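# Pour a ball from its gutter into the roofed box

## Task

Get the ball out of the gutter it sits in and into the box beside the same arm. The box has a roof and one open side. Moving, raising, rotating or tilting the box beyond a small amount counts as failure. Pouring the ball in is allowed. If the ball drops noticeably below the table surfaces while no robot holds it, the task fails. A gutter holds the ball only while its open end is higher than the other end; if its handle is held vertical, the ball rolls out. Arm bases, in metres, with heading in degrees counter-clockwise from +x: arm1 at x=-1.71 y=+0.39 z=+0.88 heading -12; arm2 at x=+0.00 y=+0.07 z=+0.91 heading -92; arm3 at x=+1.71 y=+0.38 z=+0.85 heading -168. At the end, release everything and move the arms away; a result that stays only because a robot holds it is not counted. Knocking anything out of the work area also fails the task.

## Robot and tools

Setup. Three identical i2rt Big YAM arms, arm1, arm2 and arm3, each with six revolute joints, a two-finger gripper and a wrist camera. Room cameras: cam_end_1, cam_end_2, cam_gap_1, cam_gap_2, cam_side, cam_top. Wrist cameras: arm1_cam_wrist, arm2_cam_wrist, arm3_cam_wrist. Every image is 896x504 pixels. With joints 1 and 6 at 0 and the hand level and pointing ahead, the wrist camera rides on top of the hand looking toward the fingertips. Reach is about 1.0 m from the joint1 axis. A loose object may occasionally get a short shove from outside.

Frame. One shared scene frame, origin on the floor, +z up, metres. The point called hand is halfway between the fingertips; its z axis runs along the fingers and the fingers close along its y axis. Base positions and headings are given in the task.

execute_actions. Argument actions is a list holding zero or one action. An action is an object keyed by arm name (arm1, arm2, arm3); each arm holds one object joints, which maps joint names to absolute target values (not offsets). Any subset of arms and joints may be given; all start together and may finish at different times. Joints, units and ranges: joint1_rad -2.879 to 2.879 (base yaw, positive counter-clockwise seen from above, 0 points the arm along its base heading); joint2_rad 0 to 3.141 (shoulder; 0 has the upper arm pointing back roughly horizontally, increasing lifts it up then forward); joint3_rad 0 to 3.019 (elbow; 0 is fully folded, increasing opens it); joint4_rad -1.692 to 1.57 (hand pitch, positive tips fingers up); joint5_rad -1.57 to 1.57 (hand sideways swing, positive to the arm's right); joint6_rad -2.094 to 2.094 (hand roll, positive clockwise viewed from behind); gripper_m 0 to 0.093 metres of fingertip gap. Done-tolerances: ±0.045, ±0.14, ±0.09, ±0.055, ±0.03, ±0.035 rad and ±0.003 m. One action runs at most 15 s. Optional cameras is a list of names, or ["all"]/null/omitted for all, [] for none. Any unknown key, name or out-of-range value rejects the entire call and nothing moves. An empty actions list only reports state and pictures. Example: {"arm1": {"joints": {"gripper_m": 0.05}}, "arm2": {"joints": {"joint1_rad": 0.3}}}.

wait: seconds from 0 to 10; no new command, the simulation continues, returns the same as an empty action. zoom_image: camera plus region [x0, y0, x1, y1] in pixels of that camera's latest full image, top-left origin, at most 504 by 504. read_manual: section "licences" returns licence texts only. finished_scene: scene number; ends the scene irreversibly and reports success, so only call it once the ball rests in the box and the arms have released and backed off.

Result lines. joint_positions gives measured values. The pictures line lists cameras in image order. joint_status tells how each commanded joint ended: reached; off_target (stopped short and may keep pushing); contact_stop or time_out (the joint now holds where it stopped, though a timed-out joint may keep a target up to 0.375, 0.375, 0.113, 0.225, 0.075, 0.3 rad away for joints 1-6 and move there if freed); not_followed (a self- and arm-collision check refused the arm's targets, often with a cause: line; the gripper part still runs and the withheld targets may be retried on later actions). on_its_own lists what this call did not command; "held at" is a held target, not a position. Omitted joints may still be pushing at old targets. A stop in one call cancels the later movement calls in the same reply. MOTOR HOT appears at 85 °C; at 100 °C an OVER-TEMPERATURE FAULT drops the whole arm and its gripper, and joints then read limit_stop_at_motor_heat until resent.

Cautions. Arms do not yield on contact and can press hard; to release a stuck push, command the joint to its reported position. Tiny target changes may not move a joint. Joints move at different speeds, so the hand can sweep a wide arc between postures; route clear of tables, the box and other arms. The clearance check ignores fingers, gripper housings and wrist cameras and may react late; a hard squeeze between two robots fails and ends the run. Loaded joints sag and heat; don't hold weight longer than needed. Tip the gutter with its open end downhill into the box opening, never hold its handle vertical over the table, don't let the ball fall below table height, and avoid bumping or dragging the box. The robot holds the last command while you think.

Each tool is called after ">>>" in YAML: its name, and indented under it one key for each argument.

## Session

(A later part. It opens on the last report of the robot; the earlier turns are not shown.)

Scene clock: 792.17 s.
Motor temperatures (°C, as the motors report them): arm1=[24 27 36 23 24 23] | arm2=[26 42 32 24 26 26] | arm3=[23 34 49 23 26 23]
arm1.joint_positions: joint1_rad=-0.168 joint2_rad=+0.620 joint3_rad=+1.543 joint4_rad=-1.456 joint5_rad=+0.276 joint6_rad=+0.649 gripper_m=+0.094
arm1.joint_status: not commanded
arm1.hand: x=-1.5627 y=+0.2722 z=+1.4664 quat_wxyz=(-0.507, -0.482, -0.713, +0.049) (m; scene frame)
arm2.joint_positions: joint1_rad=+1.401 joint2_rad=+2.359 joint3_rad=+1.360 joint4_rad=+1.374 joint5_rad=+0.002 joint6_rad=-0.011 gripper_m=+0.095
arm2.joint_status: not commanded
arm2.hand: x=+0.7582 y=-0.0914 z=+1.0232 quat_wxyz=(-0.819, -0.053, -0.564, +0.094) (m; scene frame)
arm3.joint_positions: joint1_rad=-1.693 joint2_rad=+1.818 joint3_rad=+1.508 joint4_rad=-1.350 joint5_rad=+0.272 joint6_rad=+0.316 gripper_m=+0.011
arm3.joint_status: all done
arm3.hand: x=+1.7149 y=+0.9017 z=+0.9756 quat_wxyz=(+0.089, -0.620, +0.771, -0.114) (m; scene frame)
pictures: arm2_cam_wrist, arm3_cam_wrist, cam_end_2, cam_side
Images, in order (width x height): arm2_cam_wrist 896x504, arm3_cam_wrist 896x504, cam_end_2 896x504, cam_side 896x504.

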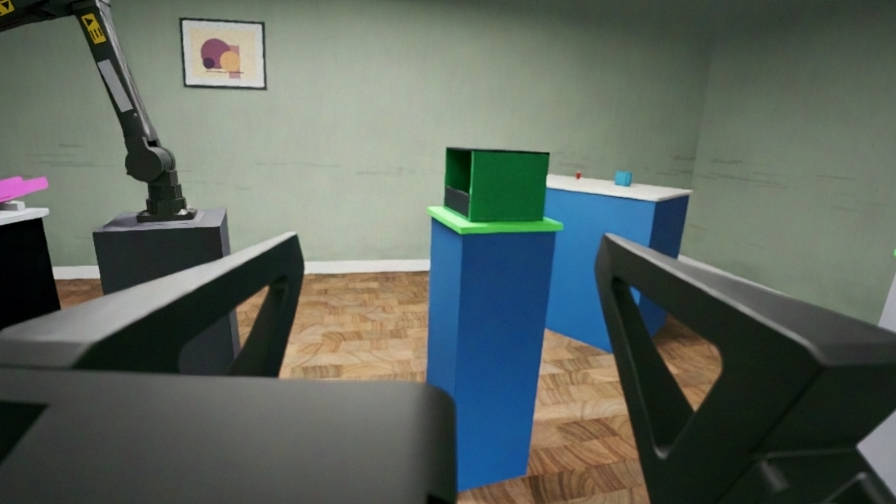

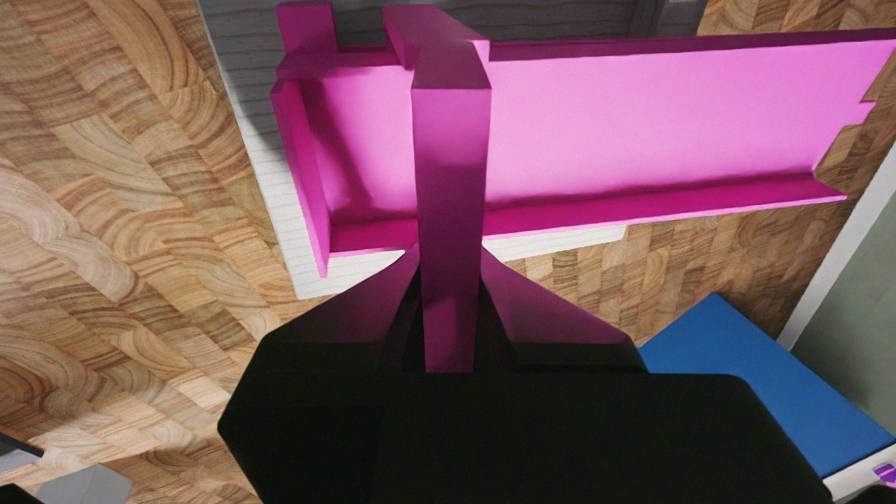

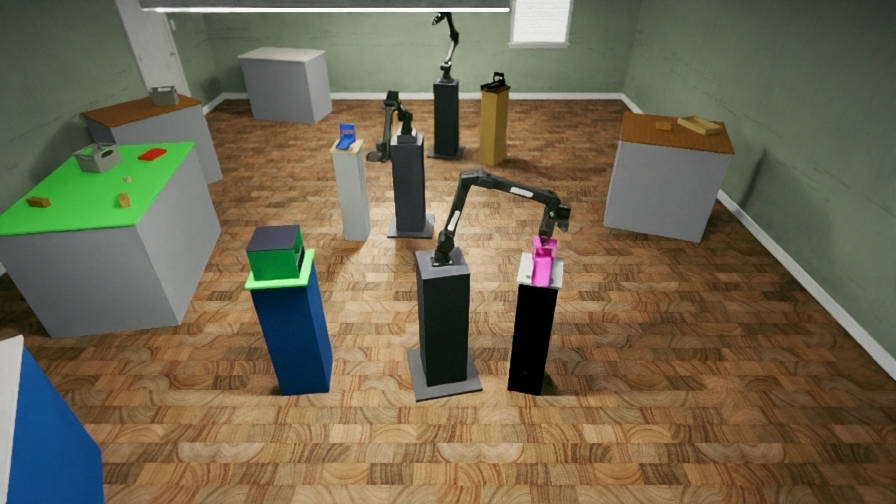

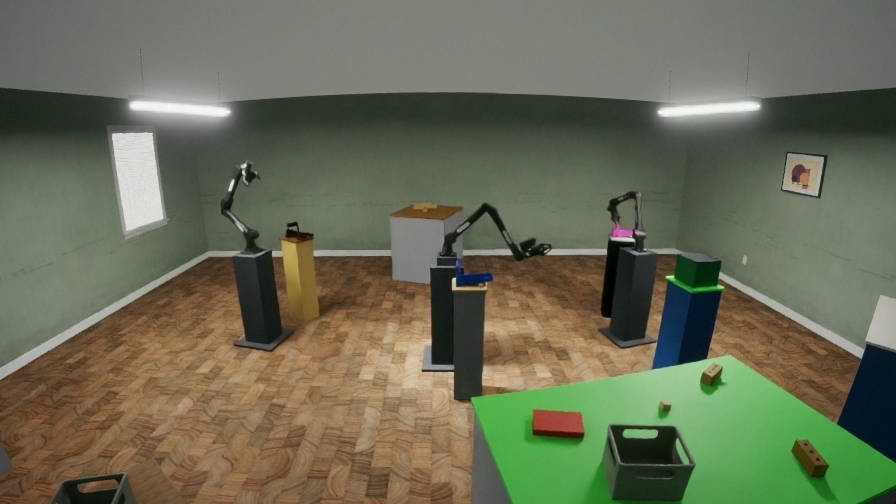

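>>> execute_actions:
  actions:
    - {"arm3":{"joints":{"gripper_m":0.06}}}
  cameras: ["arm2_cam_wrist","arm3_cam_wrist"]

>>> execute_actions:
  actions:
    - {"arm3":{"joints":{"joint2_rad":1.60,"joint3_rad":1.72,"joint4_rad":-1.56,"gripper_m":0.09}}}
  cameras: ["arm2_cam_wrist","arm3_cam_wrist","cam_end_2","cam_gap_2","cam_top"]

Scene clock: 797.57 s.
Motor temperatures (°C, as the motors report them): arm1=[24 27 36 23 24 23] | arm2=[26 42 32 24 26 26] | arm3=[23 34 48 23 26 23]
arm1.joint_positions: joint1_rad=-0.168 joint2_rad=+0.620 joint3_rad=+1.543 joint4_rad=-1.456 joint5_rad=+0.276 joint6_rad=+0.649 gripper_m=+0.094
arm1.joint_status: not commanded
arm1.hand: x=-1.5627 y=+0.2722 z=+1.4664 quat_wxyz=(-0.507, -0.482, -0.713, +0.049) (m; scene frame)
arm2.joint_positions: joint1_rad=+1.401 joint2_rad=+2.359 joint3_rad=+1.360 joint4_rad=+1.374 joint5_rad=+0.002 joint6_rad=-0.011 gripper_m=+0.095
arm2.joint_status: not commanded
arm2.hand: x=+0.7582 y=-0.0914 z=+1.0232 quat_wxyz=(-0.819, -0.053, -0.564, +0.094) (m; scene frame)
arm3.joint_positions: joint1_rad=-1.693 joint2_rad=+1.818 joint3_rad=+1.508 joint4_rad=-1.350 joint5_rad=+0.273 joint6_rad=+0.316 gripper_m=+0.060
arm3.joint_status: all done
arm3.hand: x=+1.7151 y=+0.9018 z=+0.9758 quat_wxyz=(+0.089, -0.620, +0.771, -0.114) (m; scene frame)
pictures: arm2_cam_wrist, arm3_cam_wrist
Images, in order (width x height): arm2_cam_wrist 896x504, arm3_cam_wrist 896x504.

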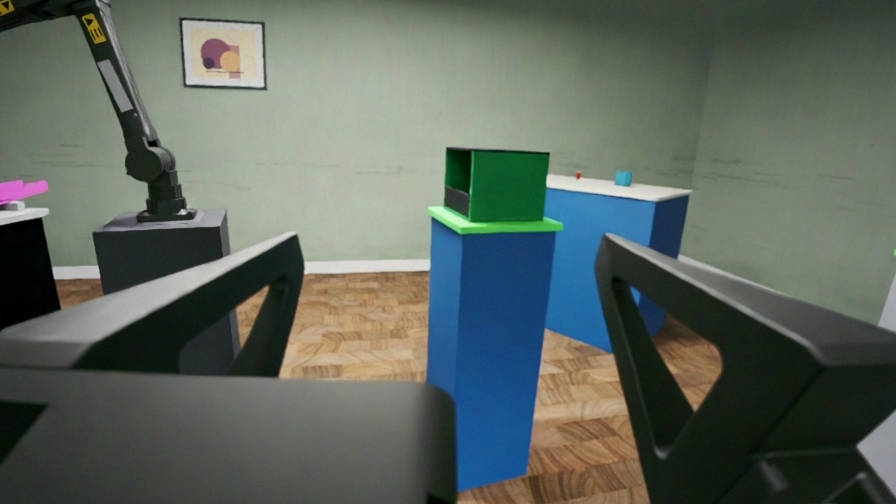

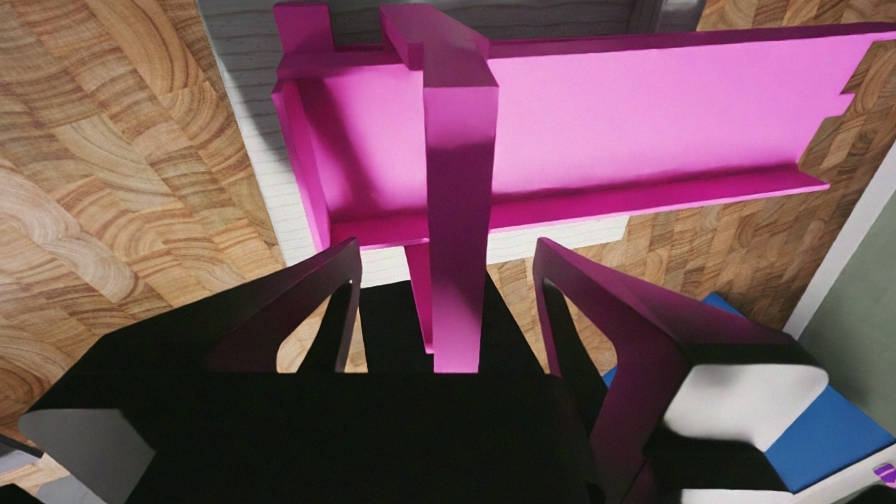

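Scene clock: 798.87 s.
Motor temperatures (°C, as the motors report them): arm1=[24 27 36 23 24 23] | arm2=[26 42 32 24 26 26] | arm3=[23 34 48 23 26 23]
arm1.joint_positions: joint1_rad=-0.168 joint2_rad=+0.620 joint3_rad=+1.543 joint4_rad=-1.456 joint5_rad=+0.276 joint6_rad=+0.649 gripper_m=+0.094
arm1.joint_status: not commanded
arm1.hand: x=-1.5627 y=+0.2722 z=+1.4664 quat_wxyz=(-0.507, -0.482, -0.713, +0.049) (m; scene frame)
arm2.joint_positions: joint1_rad=+1.401 joint2_rad=+2.359 joint3_rad=+1.360 joint4_rad=+1.374 joint5_rad=+0.002 joint6_rad=-0.011 gripper_m=+0.095
arm2.joint_status: not commanded
arm2.hand: x=+0.7582 y=-0.0914 z=+1.0232 quat_wxyz=(-0.819, -0.053, -0.564, +0.094) (m; scene frame)
arm3.joint_positions: joint1_rad=-1.693 joint2_rad=+1.604 joint3_rad=+1.699 joint4_rad=-1.553 joint5_rad=+0.273 joint6_rad=+0.316 gripper_m=+0.090
arm3.joint_status: all done
arm3.hand: x=+1.7157 y=+0.8895 z=+1.1547 quat_wxyz=(+0.144, -0.609, +0.779, -0.031) (m; scene frame)
pictures: arm2_cam_wrist, arm3_cam_wrist, cam_end_2, cam_gap_2, cam_top
Images, in order (width x height): arm2_cam_wrist 896x504, arm3_cam_wrist 896x504, cam_end_2 896x504, cam_gap_2 896x504, cam_top 896x504.

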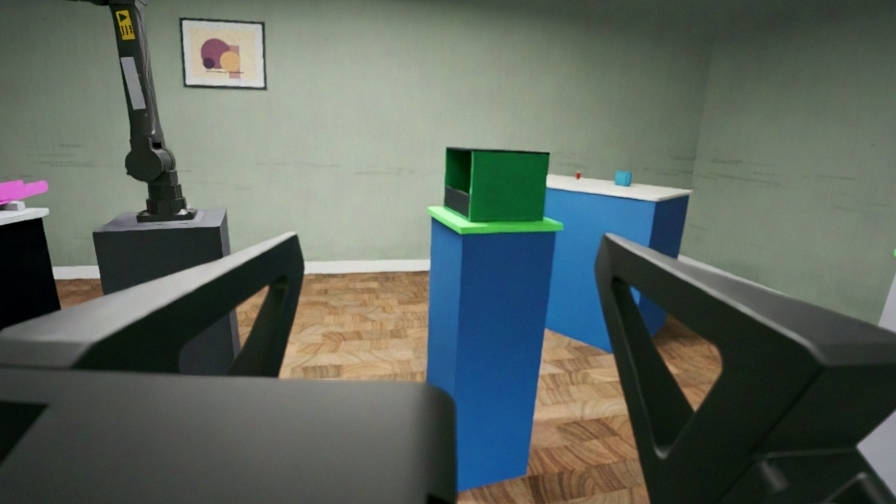

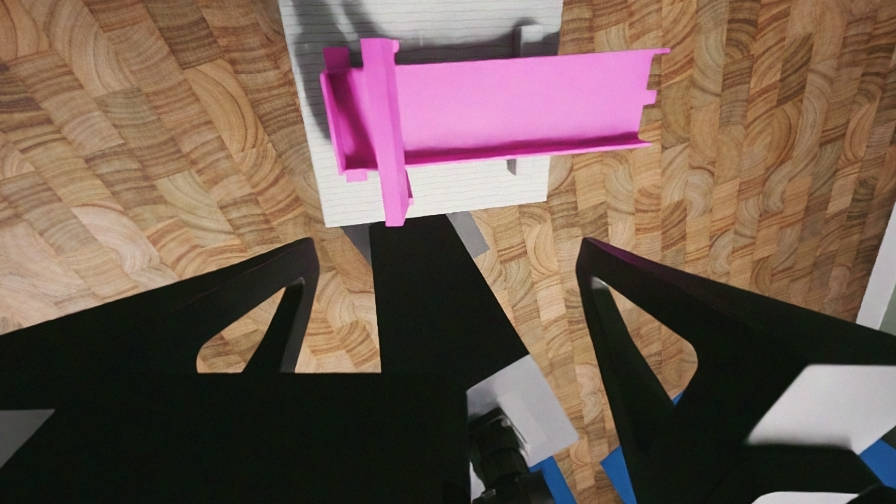

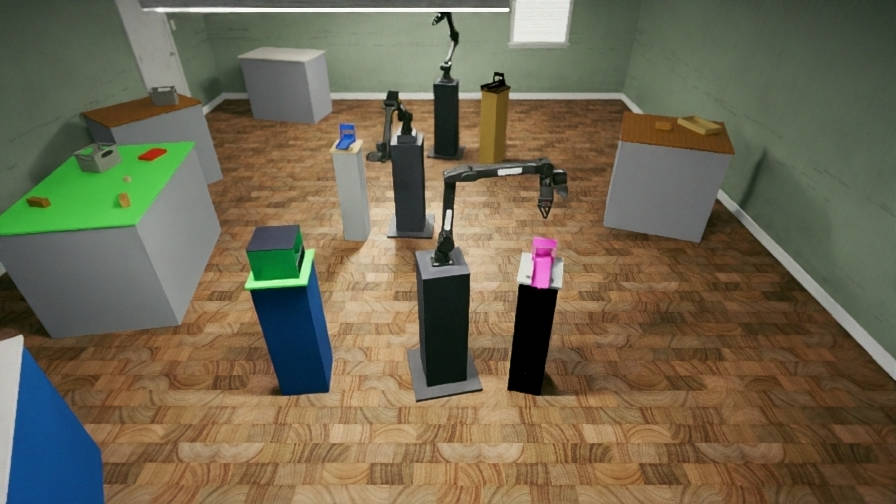

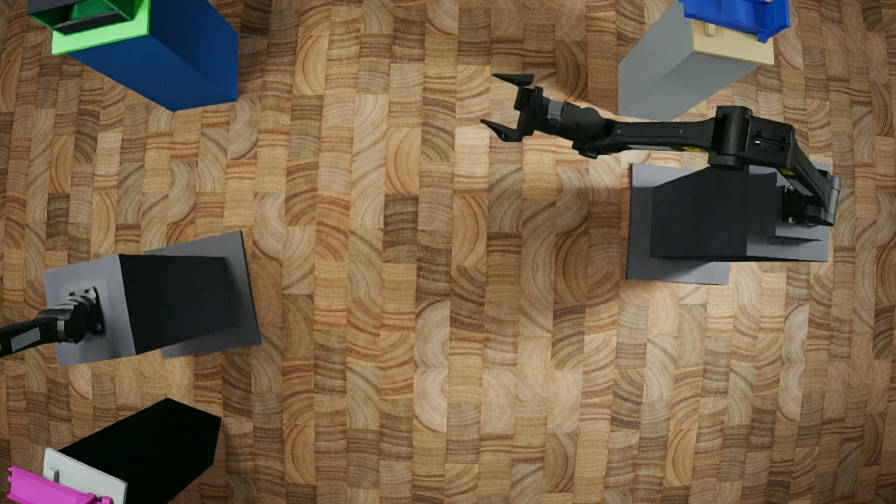

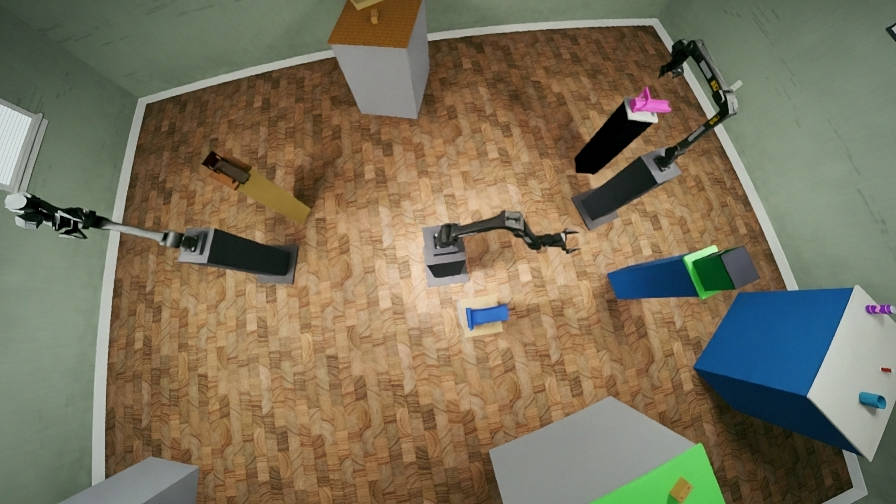

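>>> finished_scene:
  scene: 1

The scene is finished: the task was done.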